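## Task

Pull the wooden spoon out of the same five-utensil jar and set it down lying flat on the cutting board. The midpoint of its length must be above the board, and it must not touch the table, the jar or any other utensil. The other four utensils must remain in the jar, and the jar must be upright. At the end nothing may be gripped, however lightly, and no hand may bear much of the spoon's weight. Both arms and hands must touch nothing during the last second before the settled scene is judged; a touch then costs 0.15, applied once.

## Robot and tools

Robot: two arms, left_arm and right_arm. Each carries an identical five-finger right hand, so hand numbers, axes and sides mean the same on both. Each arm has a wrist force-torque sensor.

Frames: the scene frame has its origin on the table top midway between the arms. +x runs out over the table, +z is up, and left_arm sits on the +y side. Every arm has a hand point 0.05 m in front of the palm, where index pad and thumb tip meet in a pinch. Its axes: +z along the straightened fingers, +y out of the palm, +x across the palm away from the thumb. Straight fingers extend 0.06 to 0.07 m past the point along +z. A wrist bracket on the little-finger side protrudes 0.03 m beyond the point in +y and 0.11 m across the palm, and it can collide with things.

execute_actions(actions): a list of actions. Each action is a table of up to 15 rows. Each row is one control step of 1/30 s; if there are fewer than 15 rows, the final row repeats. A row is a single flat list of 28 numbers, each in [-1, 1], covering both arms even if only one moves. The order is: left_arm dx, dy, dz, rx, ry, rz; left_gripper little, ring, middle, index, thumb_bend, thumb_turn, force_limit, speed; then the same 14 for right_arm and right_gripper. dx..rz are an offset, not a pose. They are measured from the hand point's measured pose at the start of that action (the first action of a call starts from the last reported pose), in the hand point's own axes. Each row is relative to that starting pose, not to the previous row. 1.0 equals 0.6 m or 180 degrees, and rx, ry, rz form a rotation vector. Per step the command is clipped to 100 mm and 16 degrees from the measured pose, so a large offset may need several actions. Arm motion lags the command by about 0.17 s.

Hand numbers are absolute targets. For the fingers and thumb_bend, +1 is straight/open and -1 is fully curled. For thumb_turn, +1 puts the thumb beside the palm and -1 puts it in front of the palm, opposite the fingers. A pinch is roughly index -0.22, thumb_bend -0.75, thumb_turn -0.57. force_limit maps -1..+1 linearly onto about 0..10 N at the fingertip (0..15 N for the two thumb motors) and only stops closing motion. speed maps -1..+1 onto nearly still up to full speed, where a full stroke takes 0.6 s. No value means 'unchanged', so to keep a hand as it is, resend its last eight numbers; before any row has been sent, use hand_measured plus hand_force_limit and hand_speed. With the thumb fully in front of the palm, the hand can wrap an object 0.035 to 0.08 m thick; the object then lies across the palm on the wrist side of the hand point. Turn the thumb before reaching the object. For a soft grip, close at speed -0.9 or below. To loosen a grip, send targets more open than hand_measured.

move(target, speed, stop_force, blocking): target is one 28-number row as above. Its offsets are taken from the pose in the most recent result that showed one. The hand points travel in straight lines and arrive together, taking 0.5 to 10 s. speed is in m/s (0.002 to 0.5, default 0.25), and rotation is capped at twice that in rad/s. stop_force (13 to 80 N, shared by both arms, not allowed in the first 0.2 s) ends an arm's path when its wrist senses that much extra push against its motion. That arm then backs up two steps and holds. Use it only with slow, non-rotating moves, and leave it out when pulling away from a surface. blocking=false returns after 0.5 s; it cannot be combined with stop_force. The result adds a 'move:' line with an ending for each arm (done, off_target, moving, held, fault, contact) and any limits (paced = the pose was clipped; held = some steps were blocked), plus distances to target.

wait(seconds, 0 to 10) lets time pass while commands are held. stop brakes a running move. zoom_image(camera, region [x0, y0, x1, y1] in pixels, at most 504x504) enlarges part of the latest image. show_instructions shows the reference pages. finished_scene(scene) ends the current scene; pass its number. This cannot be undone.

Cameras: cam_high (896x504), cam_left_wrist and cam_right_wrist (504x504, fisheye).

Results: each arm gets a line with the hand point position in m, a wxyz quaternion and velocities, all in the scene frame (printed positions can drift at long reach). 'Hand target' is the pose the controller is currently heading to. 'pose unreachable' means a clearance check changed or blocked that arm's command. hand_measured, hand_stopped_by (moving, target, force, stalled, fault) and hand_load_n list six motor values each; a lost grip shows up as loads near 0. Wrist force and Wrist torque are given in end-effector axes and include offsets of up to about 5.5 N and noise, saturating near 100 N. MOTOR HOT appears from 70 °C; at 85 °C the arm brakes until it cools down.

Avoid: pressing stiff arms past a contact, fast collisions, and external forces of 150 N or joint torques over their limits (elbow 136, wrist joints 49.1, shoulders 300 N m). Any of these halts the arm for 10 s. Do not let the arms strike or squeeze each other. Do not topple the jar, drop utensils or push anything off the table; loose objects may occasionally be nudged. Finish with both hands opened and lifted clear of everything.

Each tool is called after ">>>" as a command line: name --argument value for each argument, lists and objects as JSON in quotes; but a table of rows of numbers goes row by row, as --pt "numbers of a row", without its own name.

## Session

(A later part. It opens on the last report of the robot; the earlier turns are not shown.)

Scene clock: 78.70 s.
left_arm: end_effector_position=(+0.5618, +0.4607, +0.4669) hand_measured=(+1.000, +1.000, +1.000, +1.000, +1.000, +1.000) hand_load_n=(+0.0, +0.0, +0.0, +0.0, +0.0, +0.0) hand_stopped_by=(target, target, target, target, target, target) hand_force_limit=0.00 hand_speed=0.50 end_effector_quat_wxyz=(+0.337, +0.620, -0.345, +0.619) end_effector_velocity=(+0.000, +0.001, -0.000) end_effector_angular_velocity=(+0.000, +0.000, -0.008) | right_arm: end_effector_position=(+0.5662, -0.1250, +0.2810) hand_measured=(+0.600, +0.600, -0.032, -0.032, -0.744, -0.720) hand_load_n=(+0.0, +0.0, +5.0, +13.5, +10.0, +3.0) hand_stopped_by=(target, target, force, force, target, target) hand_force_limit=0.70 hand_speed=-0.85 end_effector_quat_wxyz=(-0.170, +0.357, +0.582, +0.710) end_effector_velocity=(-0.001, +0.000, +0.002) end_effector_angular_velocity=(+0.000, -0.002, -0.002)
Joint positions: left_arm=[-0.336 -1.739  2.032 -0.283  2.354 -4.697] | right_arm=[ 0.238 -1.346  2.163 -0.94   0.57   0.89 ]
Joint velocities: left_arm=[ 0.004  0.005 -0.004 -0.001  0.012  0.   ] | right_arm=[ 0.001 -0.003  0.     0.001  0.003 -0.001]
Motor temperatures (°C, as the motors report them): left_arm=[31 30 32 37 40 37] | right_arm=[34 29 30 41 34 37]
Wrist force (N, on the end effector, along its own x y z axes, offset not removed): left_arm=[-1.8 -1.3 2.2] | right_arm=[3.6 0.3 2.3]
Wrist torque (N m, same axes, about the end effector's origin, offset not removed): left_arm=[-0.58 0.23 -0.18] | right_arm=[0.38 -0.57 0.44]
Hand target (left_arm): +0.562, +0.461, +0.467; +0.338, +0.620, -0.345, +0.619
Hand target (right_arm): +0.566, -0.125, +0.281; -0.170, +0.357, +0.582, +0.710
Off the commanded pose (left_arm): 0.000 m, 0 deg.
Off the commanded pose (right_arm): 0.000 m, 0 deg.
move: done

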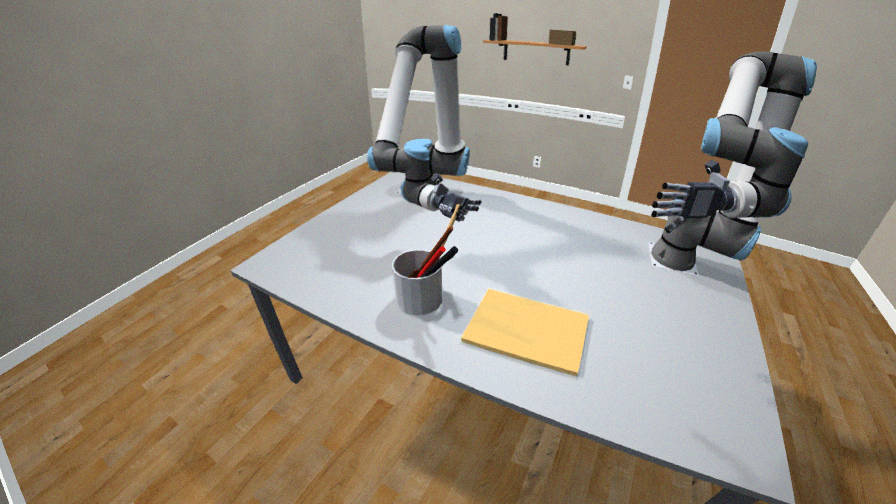

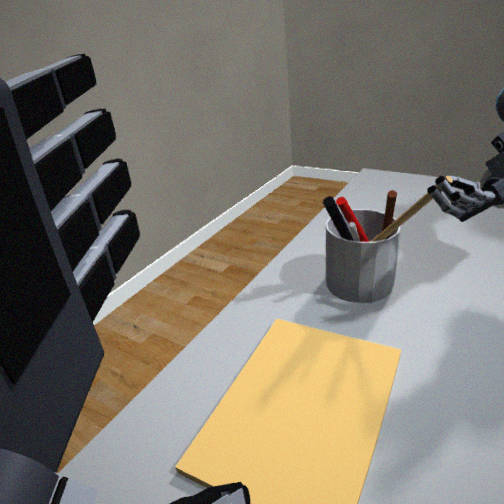

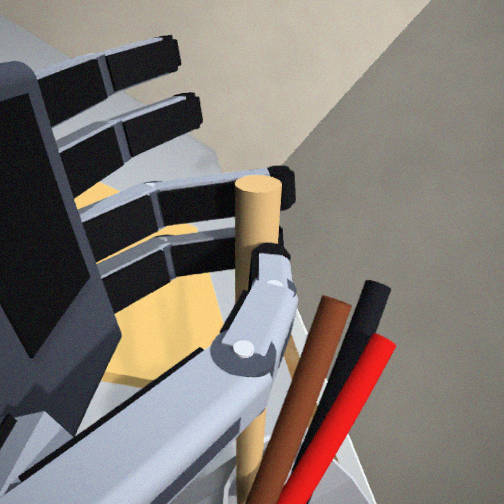

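>>> move --target '[0,0,0,0,0,0,1,1,1,1,1,1,0,0.5,0.09,0.04,0.012,0,0,0.03,0.6,0.6,-0.32,-0.32,-0.75,-0.72,0.7,-0.85]' --speed 0.03

>>> zoom_image --camera "cam_left_wrist" --region '[304, 120, 504, 320]'

Scene clock: 84.80 s.
left_arm: end_effector_position=(+0.5618, +0.4607, +0.4669) hand_measured=(+1.000, +1.000, +1.000, +1.000, +1.000, +1.000) hand_load_n=(+0.0, +0.0, +0.0, +0.0, +0.0, +0.0) hand_stopped_by=(target, target, target, target, target, target) hand_force_limit=0.00 hand_speed=0.50 end_effector_quat_wxyz=(+0.337, +0.620, -0.345, +0.619) end_effector_velocity=(-0.000, +0.000, -0.000) end_effector_angular_velocity=(+0.000, +0.001, +0.000) | right_arm: end_effector_position=(+0.5473, -0.1151, +0.3365) hand_measured=(+0.600, +0.600, -0.032, -0.032, -0.744, -0.720) hand_load_n=(+0.0, +0.0, +7.0, +12.0, +10.5, +1.5) hand_stopped_by=(target, target, force, force, target, target) hand_force_limit=0.70 hand_speed=-0.85 end_effector_quat_wxyz=(-0.203, +0.384, +0.565, +0.701) end_effector_velocity=(-0.000, +0.000, +0.001) end_effector_angular_velocity=(+0.000, +0.003, -0.000)
Joint positions: left_arm=[-0.336 -1.739  2.032 -0.283  2.354 -4.697] | right_arm=[ 0.266 -1.445  2.139 -0.812  0.598  0.978]
Joint velocities: left_arm=[ 0.001  0.     0.     0.     0.001 -0.   ] | right_arm=[ 0.    -0.002 -0.001  0.004  0.001  0.002]
Motor temperatures (°C, as the motors report them): left_arm=[31 30 32 37 40 37] | right_arm=[34 29 30 41 34 37]
Wrist force (N, on the end effector, along its own x y z axes, offset not removed): left_arm=[1.1 -2.9 2.8] | right_arm=[3.0 1.8 2.8]
Wrist torque (N m, same axes, about the end effector's origin, offset not removed): left_arm=[-0.74 -0.20 0.05] | right_arm=[0.41 -0.64 0.26]
Hand target (left_arm): +0.562, +0.461, +0.467; +0.337, +0.620, -0.345, +0.619
Hand target (right_arm): +0.547, -0.115, +0.337; -0.204, +0.384, +0.565, +0.701
Off the commanded pose (left_arm): 0.000 m, 0 deg.
Off the commanded pose (right_arm): 0.000 m, 0 deg.
move: done

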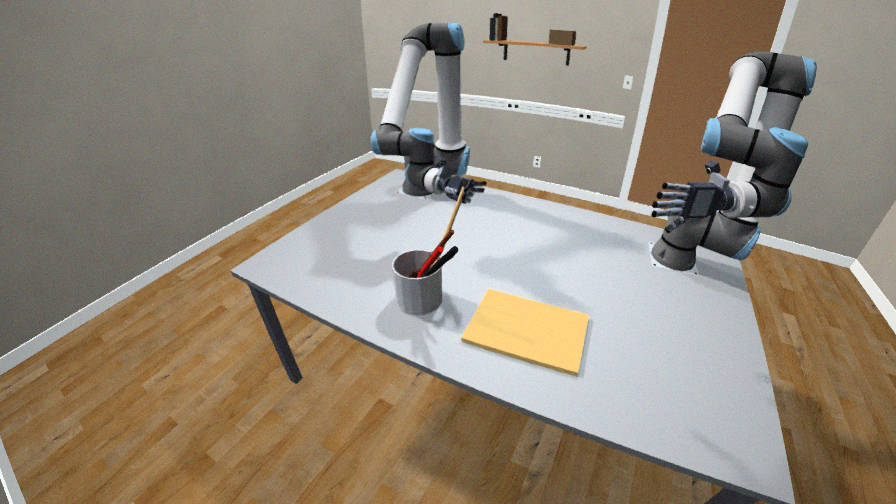

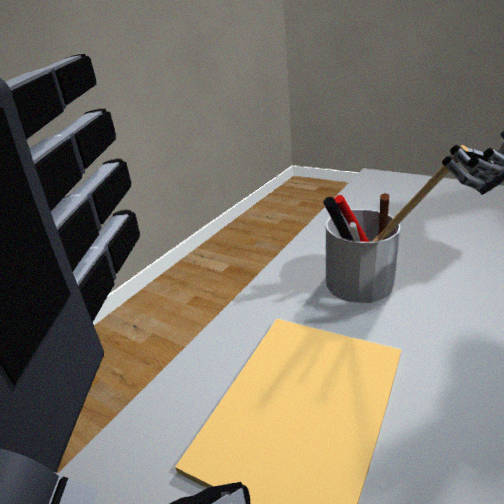

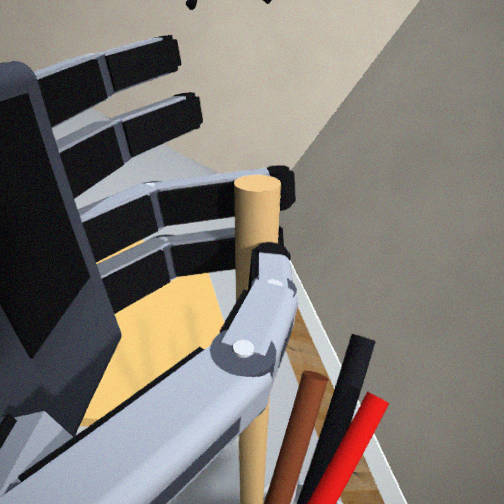

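Region (304, 120, 504, 320) of cam_left_wrist's 504x504 image, scaled by 2.520, with more detail than that image has.

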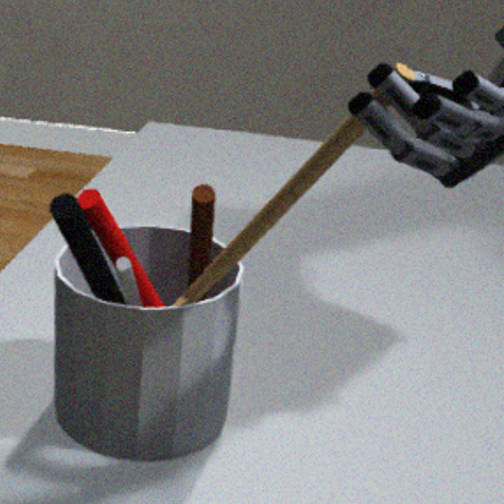

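>>> move --target '[0,0,0,0,0,0,1,1,1,1,1,1,0,0.5,0.07,0.03,0,0,0,0,0.6,0.6,-0.32,-0.32,-0.75,-0.72,0.7,-0.85]' --speed 0.025

>>> zoom_image --camera "cam_left_wrist" --region '[304, 120, 504, 320]'

Scene clock: 90.63 s.
left_arm: end_effector_position=(+0.5618, +0.4607, +0.4669) hand_measured=(+1.000, +1.000, +1.000, +1.000, +1.000, +1.000) hand_load_n=(+0.0, +0.0, +0.0, +0.0, +0.0, +0.0) hand_stopped_by=(target, target, target, target, target, target) hand_force_limit=0.00 hand_speed=0.50 end_effector_quat_wxyz=(+0.337, +0.620, -0.345, +0.619) end_effector_velocity=(+0.000, +0.000, +0.000) end_effector_angular_velocity=(-0.000, -0.000, +0.001) | right_arm: end_effector_position=(+0.5343, -0.1139, +0.3802) hand_measured=(+0.600, +0.600, -0.032, -0.032, -0.744, -0.720) hand_load_n=(+0.0, +0.0, +6.5, +12.0, +10.5, +1.5) hand_stopped_by=(target, target, force, force, target, target) hand_force_limit=0.70 hand_speed=-0.85 end_effector_quat_wxyz=(-0.203, +0.384, +0.565, +0.701) end_effector_velocity=(-0.002, +0.001, -0.000) end_effector_angular_velocity=(-0.002, +0.002, +0.002)
Joint positions: left_arm=[-0.336 -1.739  2.032 -0.283  2.354 -4.697] | right_arm=[ 0.275 -1.512  2.118 -0.723  0.607  0.976]
Joint velocities: left_arm=[ 0.001 -0.    -0.    -0.    -0.001  0.   ] | right_arm=[ 0.002 -0.002  0.001  0.006 -0.    -0.002]
Motor temperatures (°C, as the motors report them): left_arm=[31 30 32 37 40 37] | right_arm=[34 29 30 41 34 37]
Wrist force (N, on the end effector, along its own x y z axes, offset not removed): left_arm=[4.5 -2.1 6.3] | right_arm=[2.1 1.2 1.6]
Wrist torque (N m, same axes, about the end effector's origin, offset not removed): left_arm=[-0.77 -1.00 0.40] | right_arm=[0.45 -0.45 0.09]
Hand target (left_arm): +0.562, +0.461, +0.467; +0.337, +0.620, -0.345, +0.619
Hand target (right_arm): +0.534, -0.114, +0.380; -0.203, +0.384, +0.565, +0.701
Off the commanded pose (left_arm): 0.000 m, 0 deg.
Off the commanded pose (right_arm): 0.000 m, 0 deg.
move: done

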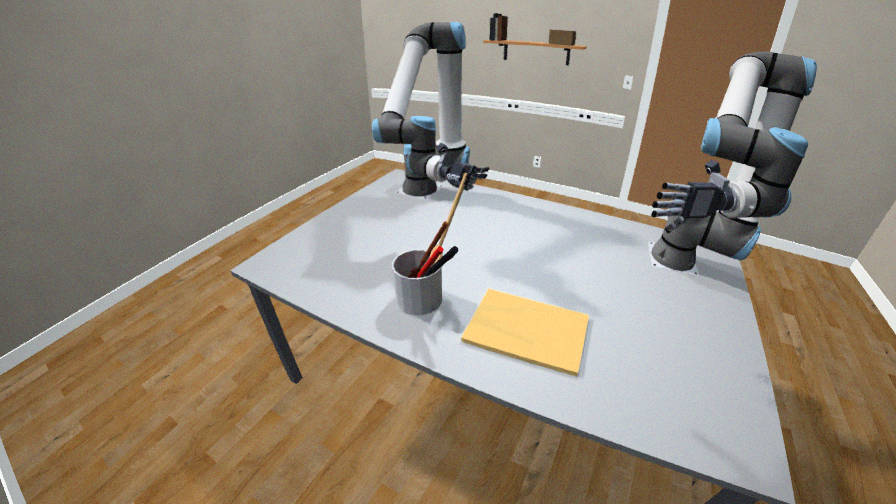

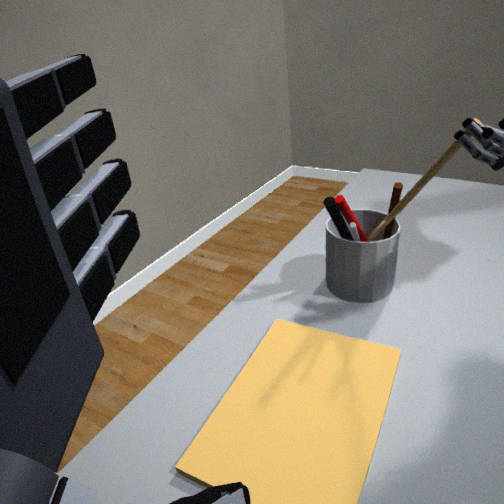

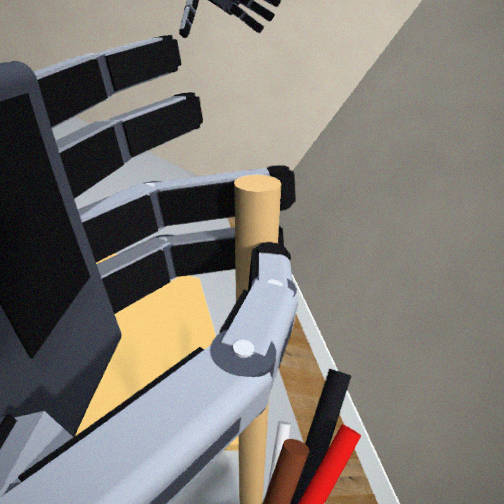

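Region (304, 120, 504, 320) of cam_left_wrist's 504x504 image, scaled by 2.520, with more detail than that image has.

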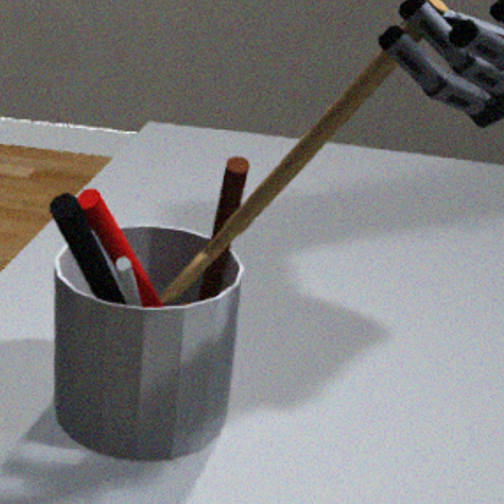

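>>> move --target '[0,0,0,0,0,0,1,1,1,1,1,1,0,0.5,0.148,0.022,0.088,0,0,0,0.6,0.6,-0.32,-0.32,-0.75,-0.72,0.7,-0.85]' --speed 0.04

>>> zoom_image --camera "cam_high" --region '[370, 140, 550, 320]'

Scene clock: 100.93 s.
left_arm: end_effector_position=(+0.5618, +0.4607, +0.4669) hand_measured=(+1.000, +1.000, +1.000, +1.000, +1.000, +1.000) hand_load_n=(+0.0, +0.0, +0.0, +0.0, +0.0, +0.0) hand_stopped_by=(target, target, target, target, target, target) hand_force_limit=0.00 hand_speed=0.50 end_effector_quat_wxyz=(+0.337, +0.620, -0.345, +0.619) end_effector_velocity=(+0.000, +0.000, +0.000) end_effector_angular_velocity=(-0.000, -0.000, +0.001) | right_arm: end_effector_position=(+0.5050, -0.0543, +0.4603) hand_measured=(+0.600, +0.600, -0.032, -0.032, -0.744, -0.720) hand_load_n=(+0.0, +0.0, +6.5, +12.0, +10.5, +1.5) hand_stopped_by=(target, target, force, force, target, target) hand_force_limit=0.70 hand_speed=-0.85 end_effector_quat_wxyz=(-0.203, +0.384, +0.565, +0.701) end_effector_velocity=(+0.001, -0.000, +0.001) end_effector_angular_velocity=(-0.000, -0.000, -0.004)
Joint positions: left_arm=[-0.336 -1.739  2.032 -0.283  2.354 -4.697] | right_arm=[ 0.401 -1.56   2.005 -0.545  0.732  0.954]
Joint velocities: left_arm=[ 0.001 -0.    -0.     0.    -0.     0.   ] | right_arm=[ 0.    -0.    -0.002  0.003  0.004 -0.001]
Motor temperatures (°C, as the motors report them): left_arm=[31 30 32 37 40 37] | right_arm=[34 29 30 41 34 37]
Wrist force (N, on the end effector, along its own x y z axes, offset not removed): left_arm=[-3.0 -1.8 4.1] | right_arm=[3.3 0.1 4.4]
Wrist torque (N m, same axes, about the end effector's origin, offset not removed): left_arm=[-0.72 0.41 -0.15] | right_arm=[0.14 -0.68 0.23]
Hand target (left_arm): +0.562, +0.461, +0.467; +0.337, +0.620, -0.345, +0.619
Hand target (right_arm): +0.505, -0.054, +0.460; -0.203, +0.384, +0.565, +0.701
Off the commanded pose (left_arm): 0.000 m, 0 deg.
Off the commanded pose (right_arm): 0.000 m, 0 deg.
move: done

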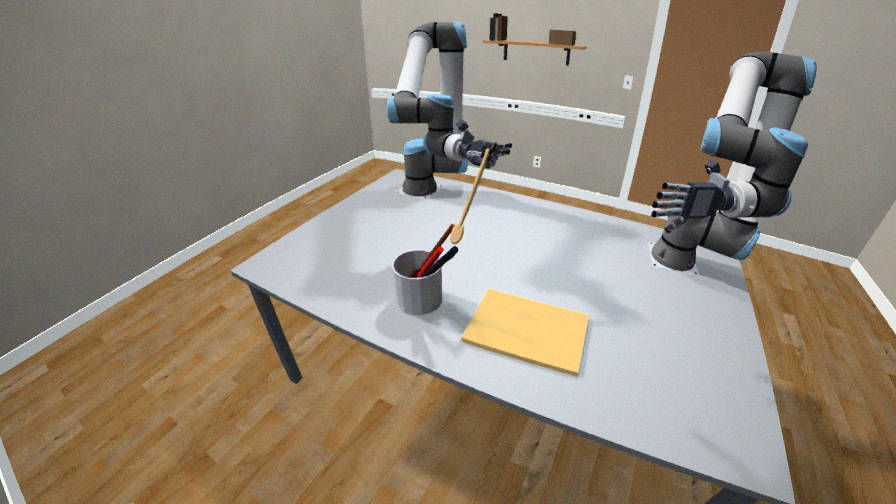

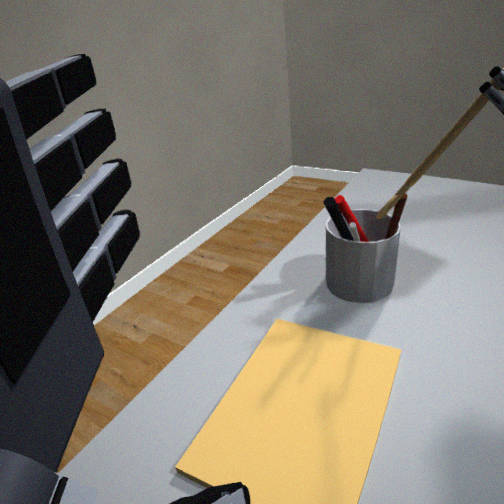

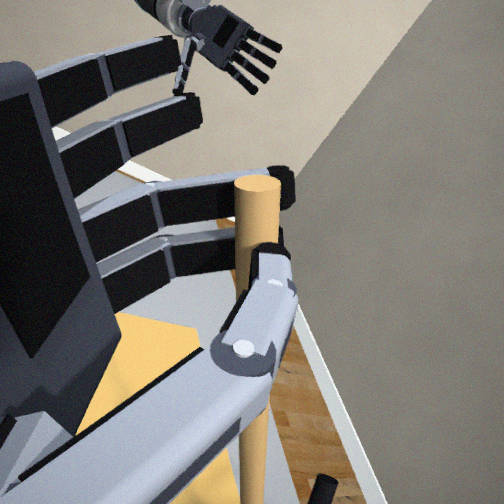

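Region (370, 140, 550, 320) of cam_high's 896x504 image, scaled by 2.800, with more detail than that image has.

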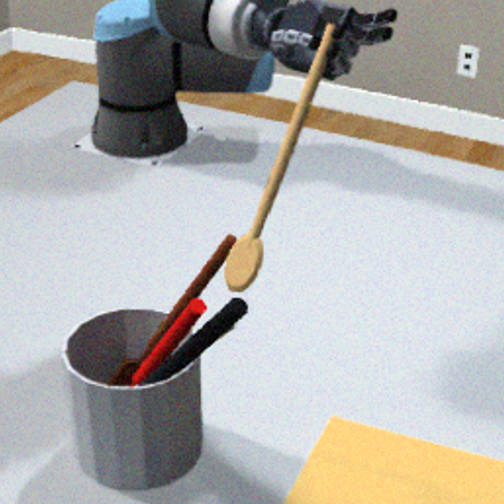

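>>> move --target '[0,0,0,0,0,0,1,1,1,1,1,1,0,0.5,0,0,0.167,0,0,0,0.6,0.6,-0.32,-0.32,-0.75,-0.72,0.7,-0.85]' --speed 0.12

>>> move --target '[0,0,0,0,0,0,1,1,1,1,1,1,0,0.5,-0.323,-0.307,-0.022,-0.514,0.084,0.646,0.6,0.6,-0.32,-0.32,-0.75,-0.72,0.7,-0.85]' --speed 0.22

Scene clock: 115.37 s.
left_arm: end_effector_position=(+0.5618, +0.4607, +0.4669) hand_measured=(+1.000, +1.000, +1.000, +1.000, +1.000, +1.000) hand_load_n=(+0.0, +0.0, +0.0, +0.0, +0.0, +0.0) hand_stopped_by=(target, target, target, target, target, target) hand_force_limit=0.00 hand_speed=0.50 end_effector_quat_wxyz=(+0.337, +0.620, -0.345, +0.619) end_effector_velocity=(+0.000, +0.000, -0.000) end_effector_angular_velocity=(+0.000, +0.000, +0.000) | right_arm: end_effector_position=(+0.5358, +0.0408, +0.4668) hand_measured=(+0.600, +0.600, -0.032, -0.032, -0.744, -0.720) hand_load_n=(+0.0, +0.0, +7.0, +11.5, +10.5, +1.5) hand_stopped_by=(target, target, force, force, target, target) hand_force_limit=0.70 hand_speed=-0.85 end_effector_quat_wxyz=(-0.203, +0.384, +0.565, +0.701) end_effector_velocity=(-0.000, +0.001, -0.001) end_effector_angular_velocity=(-0.001, +0.001, +0.001)
Joint positions: left_arm=[-0.336 -1.739  2.032 -0.283  2.354 -4.697] | right_arm=[ 0.522 -1.417  1.836 -0.507  0.853  0.938]
Joint velocities: left_arm=[ 0.  0.  0.  0.  0. -0.] | right_arm=[ 0.001  0.002 -0.001  0.001 -0.001 -0.001]
Motor temperatures (°C, as the motors report them): left_arm=[31 30 32 37 40 37] | right_arm=[34 29 30 41 34 37]
Wrist force (N, on the end effector, along its own x y z axes, offset not removed): left_arm=[2.5 2.6 2.2] | right_arm=[3.8 3.4 3.9]
Wrist torque (N m, same axes, about the end effector's origin, offset not removed): left_arm=[0.34 -0.53 0.27] | right_arm=[0.63 -0.75 0.38]
Hand target (left_arm): +0.562, +0.461, +0.467; +0.337, +0.620, -0.345, +0.619
Hand target (right_arm): +0.536, +0.041, +0.467; -0.203, +0.384, +0.565, +0.701
Off the commanded pose (left_arm): 0.000 m, 0 deg.
Off the commanded pose (right_arm): 0.000 m, 0 deg.
move: done

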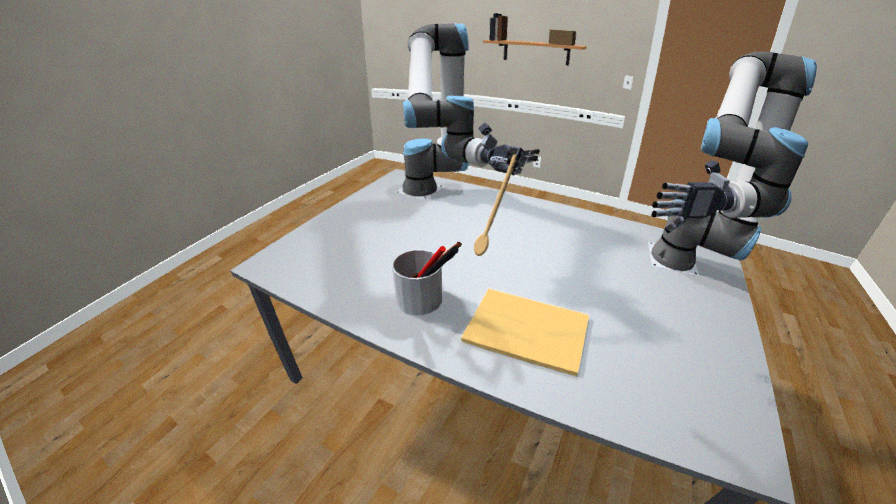

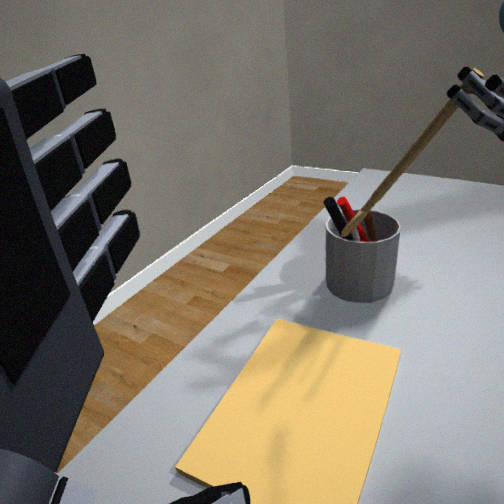

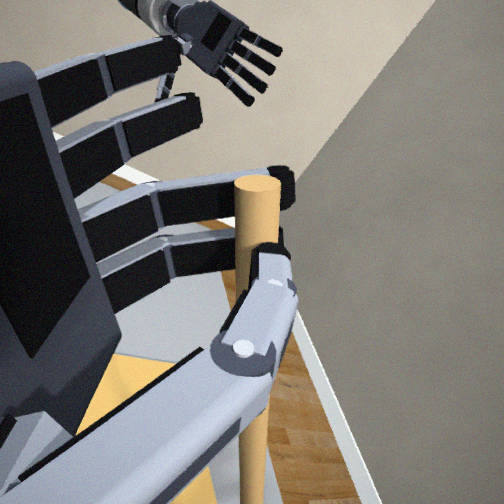

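Scene clock: 121.77 s.
left_arm: end_effector_position=(+0.5618, +0.4607, +0.4669) hand_measured=(+1.000, +1.000, +1.000, +1.000, +1.000, +1.000) hand_load_n=(+0.0, +0.0, +0.0, +0.0, +0.0, +0.0) hand_stopped_by=(target, target, target, target, target, target) hand_force_limit=0.00 hand_speed=0.50 end_effector_quat_wxyz=(+0.337, +0.620, -0.345, +0.619) end_effector_velocity=(+0.000, +0.001, -0.000) end_effector_angular_velocity=(+0.000, -0.000, +0.002) | right_arm: end_effector_position=(+0.5189, +0.0508, +0.1994) hand_measured=(+0.600, +0.600, -0.032, -0.032, -0.744, -0.720) hand_load_n=(+0.0, +0.0, +6.5, +11.5, +10.5, +0.5) hand_stopped_by=(target, target, force, force, target, target) hand_force_limit=0.70 hand_speed=-0.85 end_effector_quat_wxyz=(-0.406, +0.579, -0.578, +0.408) end_effector_velocity=(-0.001, -0.001, -0.002) end_effector_angular_velocity=(+0.002, +0.008, -0.003)
Joint positions: left_arm=[-0.336 -1.739  2.032 -0.283  2.354 -4.697] | right_arm=[ 0.856 -1.065  1.547  0.027  2.374  3.52 ]
Joint velocities: left_arm=[ 0.002 -0.     0.    -0.    -0.     0.   ] | right_arm=[-0.001  0.002 -0.002  0.012 -0.002  0.011]
Motor temperatures (°C, as the motors report them): left_arm=[31 30 32 37 40 37] | right_arm=[34 29 30 41 34 37]
Wrist force (N, on the end effector, along its own x y z axes, offset not removed): left_arm=[0.8 3.3 9.0] | right_arm=[3.4 4.9 2.2]
Wrist torque (N m, same axes, about the end effector's origin, offset not removed): left_arm=[-0.04 -0.24 0.42] | right_arm=[0.87 -0.60 0.29]
Hand target (left_arm): +0.562, +0.461, +0.467; +0.337, +0.620, -0.345, +0.619
Hand target (right_arm): +0.519, +0.051, +0.199; -0.406, +0.579, -0.578, +0.407
Off the commanded pose (left_arm): 0.000 m, 0 deg.
Off the commanded pose (right_arm): 0.001 m, 0 deg.
move: done

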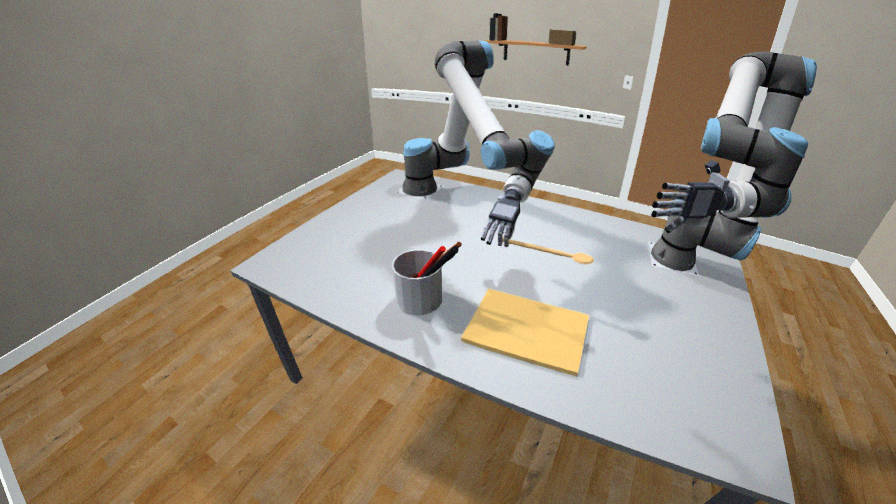

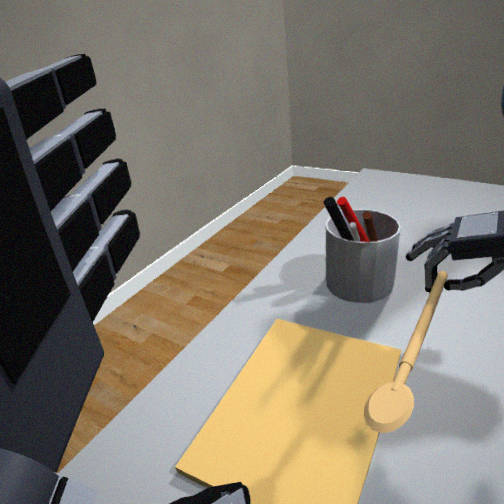

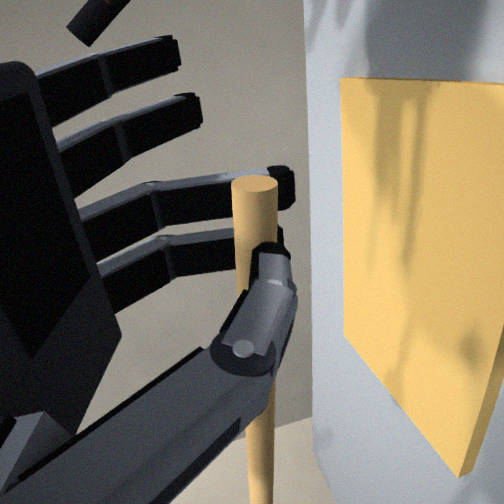

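>>> move --target '[0,0,0,0,0,0,1,1,1,1,1,1,0,0.5,0,0.175,0.25,0,0,0,0.6,0.6,-0.32,-0.32,-0.75,-0.72,0.7,-0.85]' --speed 0.1

>>> zoom_image --camera "cam_high" --region '[400, 180, 640, 400]'

Scene clock: 130.00 s.
left_arm: end_effector_position=(+0.5618, +0.4607, +0.4669) hand_measured=(+1.000, +1.000, +1.000, +1.000, +1.000, +1.000) hand_load_n=(+0.0, +0.0, +0.0, +0.0, +0.0, +0.0) hand_stopped_by=(target, target, target, target, target, target) hand_force_limit=0.00 hand_speed=0.50 end_effector_quat_wxyz=(+0.337, +0.620, -0.345, +0.619) end_effector_velocity=(+0.000, +0.000, -0.000) end_effector_angular_velocity=(+0.000, +0.000, +0.001) | right_arm: end_effector_position=(+0.6243, +0.0503, +0.0498) hand_measured=(+0.600, +0.600, -0.032, -0.032, -0.744, -0.720) hand_load_n=(+0.0, +0.0, +6.5, +11.5, +10.5, +0.5) hand_stopped_by=(target, target, force, force, target, target) hand_force_limit=0.70 hand_speed=-0.85 end_effector_quat_wxyz=(-0.406, +0.579, -0.578, +0.408) end_effector_velocity=(+0.002, +0.000, -0.001) end_effector_angular_velocity=(+0.000, -0.001, +0.000)
Joint positions: left_arm=[-0.336 -1.739  2.032 -0.283  2.354 -4.697] | right_arm=[ 0.756 -0.868  1.513 -0.181  2.286  3.455]
Joint velocities: left_arm=[ 0.     0.     0.     0.    -0.001  0.   ] | right_arm=[-0.001  0.002 -0.002 -0.001 -0.001 -0.001]
Motor temperatures (°C, as the motors report them): left_arm=[31 30 32 37 40 37] | right_arm=[34 29 30 41 34 37]
Wrist force (N, on the end effector, along its own x y z axes, offset not removed): left_arm=[1.2 -2.6 0.2] | right_arm=[4.2 1.3 2.9]
Wrist torque (N m, same axes, about the end effector's origin, offset not removed): left_arm=[-0.37 -0.31 0.07] | right_arm=[0.31 -0.73 0.19]
Hand target (left_arm): +0.562, +0.461, +0.467; +0.337, +0.620, -0.345, +0.619
Hand target (right_arm): +0.624, +0.050, +0.050; -0.406, +0.579, -0.578, +0.408
Off the commanded pose (left_arm): 0.000 m, 0 deg.
Off the commanded pose (right_arm): 0.000 m, 0 deg.
move: done

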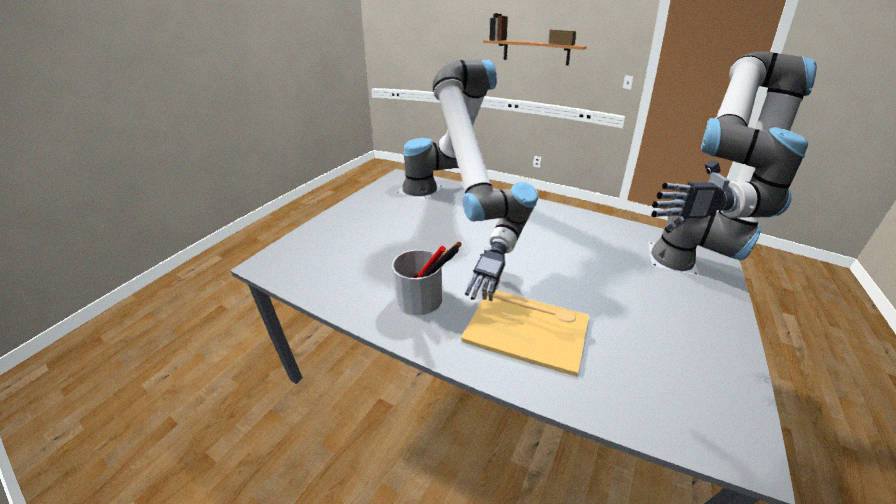

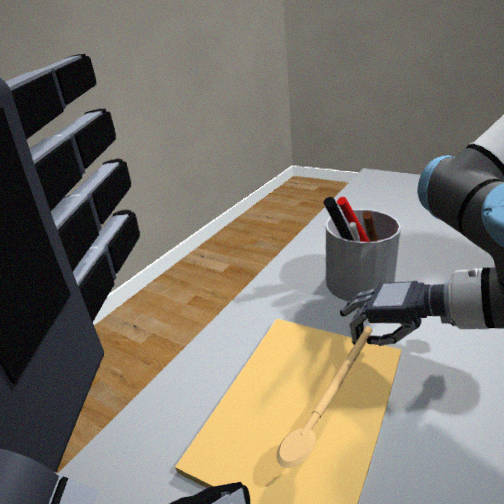

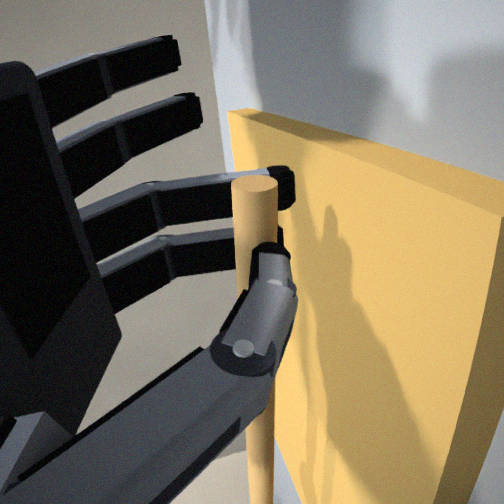

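Region (400, 180, 640, 400) of cam_high's 896x504 image, scaled by 2.100, with more detail than that image has; it fills the top 462 rows of this view, and the rest is white.

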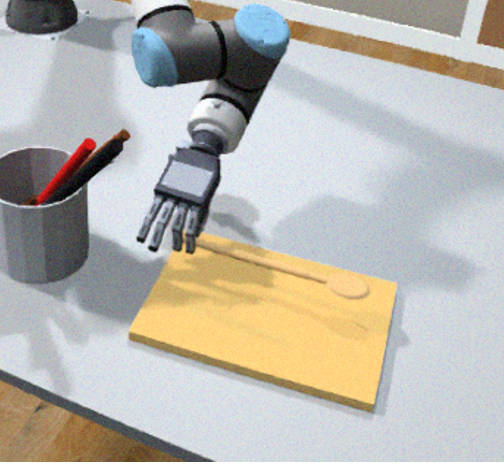

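Lower 17 mm, tipping the bowl down 2°.

>>> move --target '[0,0,0,0,0,0,1,1,1,1,1,1,0,0.5,0,0.027,0.01,0,0.004,-0.011,0.6,0.6,-0.32,-0.32,-0.75,-0.72,0.7,-0.85]' --speed 0.015 --stop_force 13

>>> move --target '[0,0,0,0,0,0,1,1,1,1,1,1,0,0.5,0,0.005,-0.015,0,0,0,0.6,0.6,0.5,0.5,-0.75,-0.72,0.7,-0.6]' --speed 0.01

>>> move --target '[0,0,0,0,0,0,1,1,1,1,1,1,0,0.5,-0.05,-0.1,-0.12,0,0,0,0.6,0.6,0.5,0.5,-0.75,-0.72,0.7,-0.6]' --speed 0.15

Scene clock: 136.57 s.
left_arm: end_effector_position=(+0.5618, +0.4607, +0.4669) hand_measured=(+1.000, +1.000, +1.000, +1.000, +1.000, +1.000) hand_load_n=(+0.0, +0.0, +0.0, +0.0, +0.0, +0.0) hand_stopped_by=(target, target, target, target, target, target) hand_force_limit=0.00 hand_speed=0.50 end_effector_quat_wxyz=(+0.337, +0.620, -0.345, +0.619) end_effector_velocity=(-0.000, -0.000, +0.000) end_effector_angular_velocity=(-0.000, -0.000, -0.001) | right_arm: end_effector_position=(+0.6245, +0.0505, +0.0336) hand_measured=(+0.600, +0.600, -0.032, -0.032, -0.744, -0.720) hand_load_n=(+0.0, +0.0, +5.0, +11.5, +11.5, +1.0) hand_stopped_by=(target, target, force, force, target, target) hand_force_limit=0.70 hand_speed=-0.85 end_effector_quat_wxyz=(-0.396, +0.586, -0.570, +0.418) end_effector_velocity=(-0.001, +0.001, +0.001) end_effector_angular_velocity=(+0.007, +0.002, +0.003)
Joint positions: left_arm=[-0.336 -1.739  2.032 -0.283  2.354 -4.697] | right_arm=[ 0.76  -0.845  1.506 -0.189  2.301  3.428]
Joint velocities: left_arm=[ 0.    -0.    -0.    -0.     0.001 -0.   ] | right_arm=[-0.    -0.002  0.001  0.001 -0.006  0.005]
Motor temperatures (°C, as the motors report them): left_arm=[31 30 32 37 40 37] | right_arm=[34 29 30 41 34 37]
Wrist force (N, on the end effector, along its own x y z axes, offset not removed): left_arm=[1.9 -4.0 2.2] | right_arm=[10.1 -8.6 -1.7]
Wrist torque (N m, same axes, about the end effector's origin, offset not removed): left_arm=[-0.90 -0.32 0.17] | right_arm=[0.67 -0.66 0.04]
Hand target (left_arm): +0.562, +0.461, +0.467; +0.337, +0.620, -0.345, +0.619
Hand target (right_arm): +0.624, +0.050, +0.034; -0.396, +0.586, -0.571, +0.417
Off the commanded pose (left_arm): 0.000 m, 0 deg.
Off the commanded pose (right_arm): 0.001 m, 0 deg.
move: contact (right_arm)

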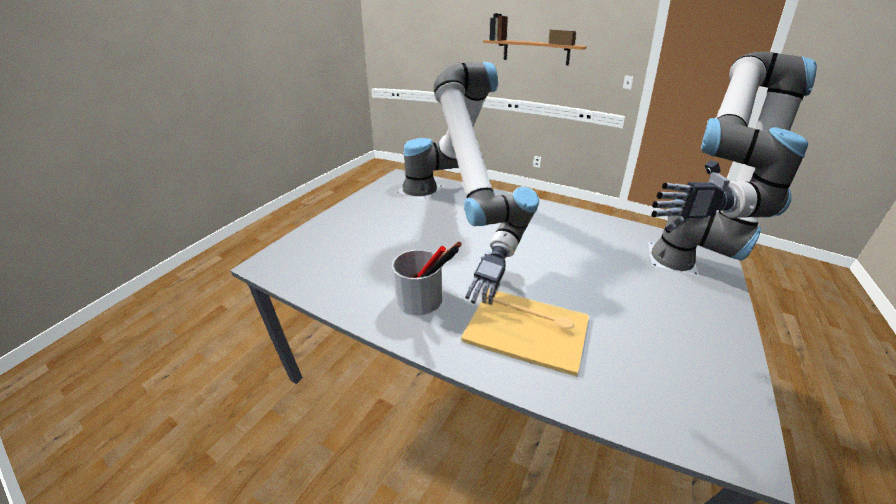

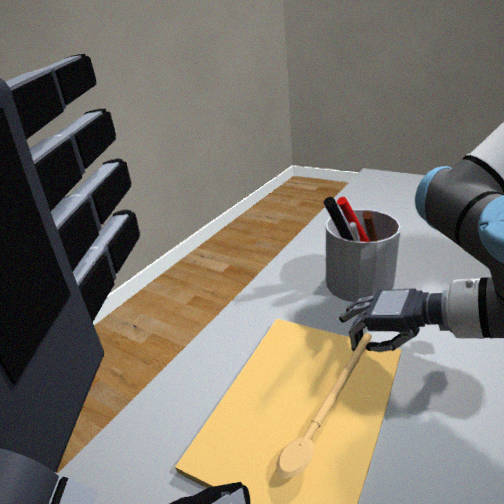

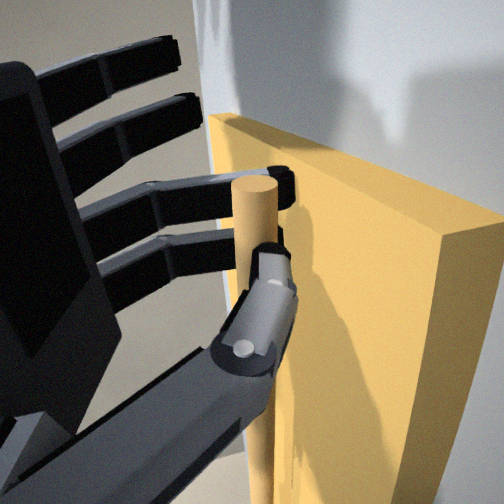

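Scene clock: 137.73 s.
left_arm: end_effector_position=(+0.5618, +0.4607, +0.4669) hand_measured=(+1.000, +1.000, +1.000, +1.000, +1.000, +1.000) hand_load_n=(+0.0, +0.0, +0.0, +0.0, +0.0, +0.0) hand_stopped_by=(target, target, target, target, target, target) hand_force_limit=0.00 hand_speed=0.50 end_effector_quat_wxyz=(+0.337, +0.620, -0.345, +0.619) end_effector_velocity=(-0.000, +0.000, -0.000) end_effector_angular_velocity=(+0.000, +0.000, -0.001) | right_arm: end_effector_position=(+0.6151, +0.0505, +0.0338) hand_measured=(+0.600, +0.600, +0.500, +0.500, -0.750, -0.720) hand_load_n=(+0.0, +0.0, +0.0, +0.0, +0.0, +0.0) hand_stopped_by=(target, target, target, target, target, target) hand_force_limit=0.70 hand_speed=-0.60 end_effector_quat_wxyz=(-0.396, +0.586, -0.570, +0.418) end_effector_velocity=(-0.001, -0.000, +0.000) end_effector_angular_velocity=(-0.001, +0.001, -0.000)
Joint positions: left_arm=[-0.336 -1.739  2.032 -0.283  2.354 -4.697] | right_arm=[ 0.769 -0.852  1.518 -0.191  2.309  3.434]
Joint velocities: left_arm=[ 0.    -0.     0.     0.     0.001  0.   ] | right_arm=[ 0.001 -0.001  0.001  0.002  0.001  0.   ]
Motor temperatures (°C, as the motors report them): left_arm=[31 30 32 37 40 37] | right_arm=[34 29 30 41 34 37]
Wrist force (N, on the end effector, along its own x y z axes, offset not removed): left_arm=[0.9 -0.9 0.5] | right_arm=[4.7 2.2 3.8]
Wrist torque (N m, same axes, about the end effector's origin, offset not removed): left_arm=[-0.11 -0.16 -0.14] | right_arm=[0.50 -0.89 0.37]
Hand target (left_arm): +0.562, +0.461, +0.467; +0.337, +0.620, -0.345, +0.619
Hand target (right_arm): +0.615, +0.051, +0.034; -0.396, +0.586, -0.570, +0.418
Off the commanded pose (left_arm): 0.000 m, 0 deg.
Off the commanded pose (right_arm): 0.000 m, 0 deg.
move: done

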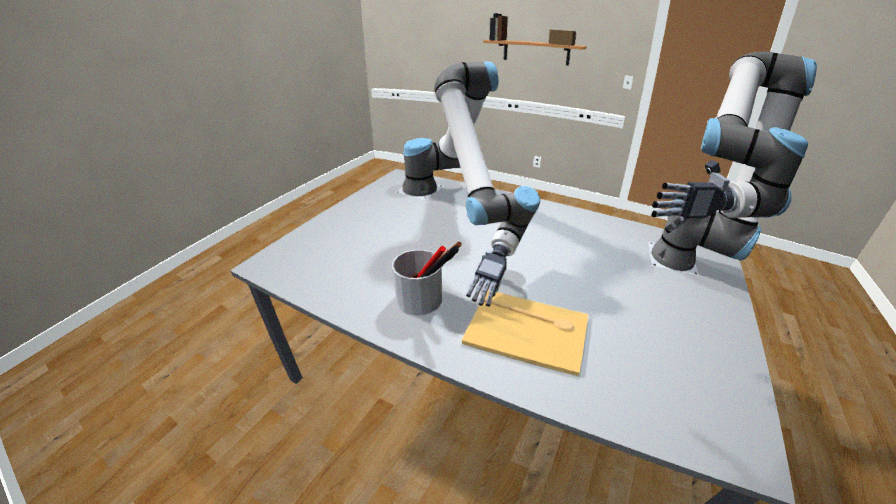

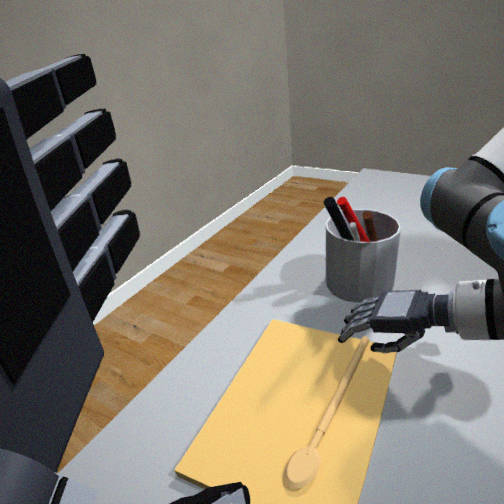

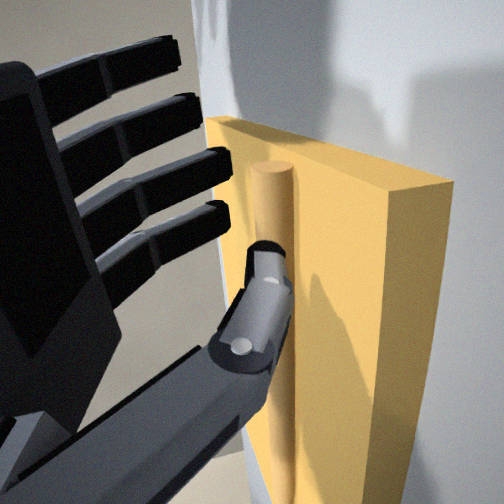

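Scene clock: 138.87 s.
left_arm: end_effector_position=(+0.5618, +0.4607, +0.4669) hand_measured=(+1.000, +1.000, +1.000, +1.000, +1.000, +1.000) hand_load_n=(+0.0, +0.0, +0.0, +0.0, +0.0, +0.0) hand_stopped_by=(target, target, target, target, target, target) hand_force_limit=0.00 hand_speed=0.50 end_effector_quat_wxyz=(+0.337, +0.620, -0.345, +0.619) end_effector_velocity=(-0.000, -0.000, -0.000) end_effector_angular_velocity=(+0.000, +0.000, -0.001) | right_arm: end_effector_position=(+0.5678, +0.0835, +0.1134) hand_measured=(+0.600, +0.600, +0.500, +0.500, -0.750, -0.720) hand_load_n=(+0.0, +0.0, +0.0, +0.0, +0.0, +0.0) hand_stopped_by=(target, target, target, target, target, target) hand_force_limit=0.70 hand_speed=-0.60 end_effector_quat_wxyz=(-0.396, +0.586, -0.570, +0.418) end_effector_velocity=(+0.001, +0.001, +0.003) end_effector_angular_velocity=(+0.001, -0.001, -0.002)
Joint positions: left_arm=[-0.336 -1.739  2.032 -0.283  2.354 -4.697] | right_arm=[ 0.84  -0.914  1.466 -0.045  2.372  3.48 ]
Joint velocities: left_arm=[-0.  0. -0.  0.  0.  0.] | right_arm=[ 0.    -0.    -0.004  0.004  0.003  0.001]
Motor temperatures (°C, as the motors report them): left_arm=[31 30 32 37 40 37] | right_arm=[34 29 30 41 34 37]
Wrist force (N, on the end effector, along its own x y z axes, offset not removed): left_arm=[-0.8 -0.3 4.9] | right_arm=[5.8 0.6 4.5]
Wrist torque (N m, same axes, about the end effector's origin, offset not removed): left_arm=[-0.42 -0.18 0.11] | right_arm=[0.16 -1.02 0.36]
Hand target (left_arm): +0.562, +0.461, +0.467; +0.337, +0.620, -0.345, +0.619
Hand target (right_arm): +0.568, +0.084, +0.114; -0.396, +0.586, -0.570, +0.418
Off the commanded pose (left_arm): 0.000 m, 0 deg.
Off the commanded pose (right_arm): 0.000 m, 0 deg.
move: done

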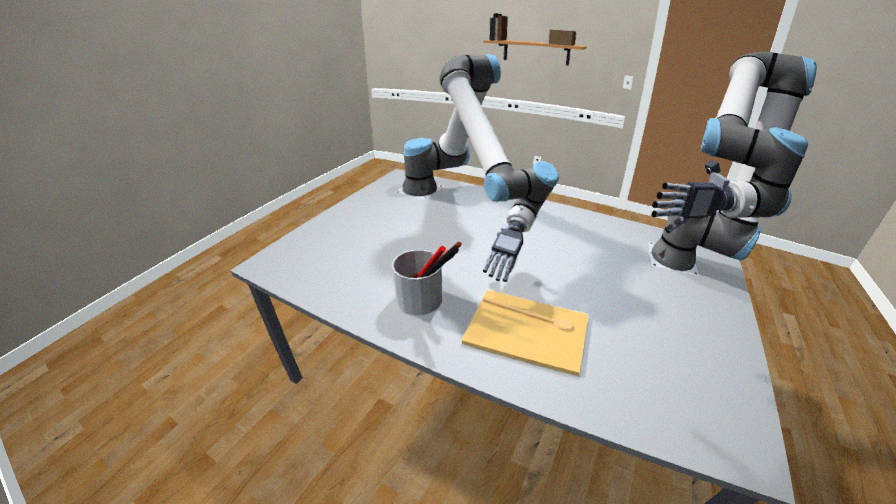

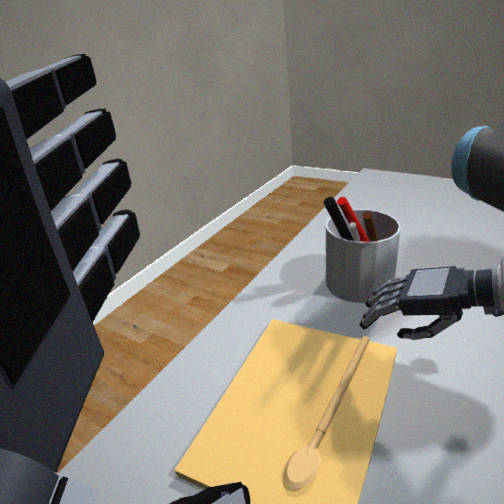

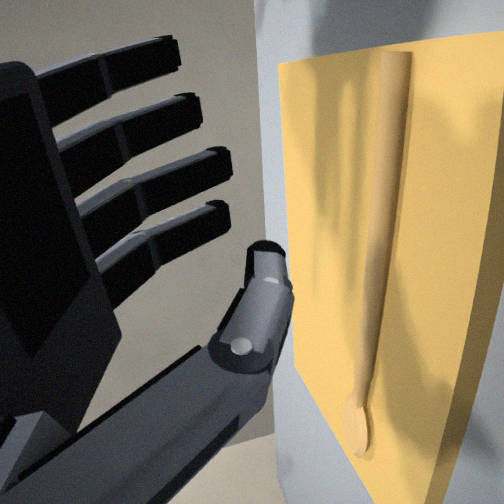

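>>> finished_scene --scene 2

The scene is finished: the task was done.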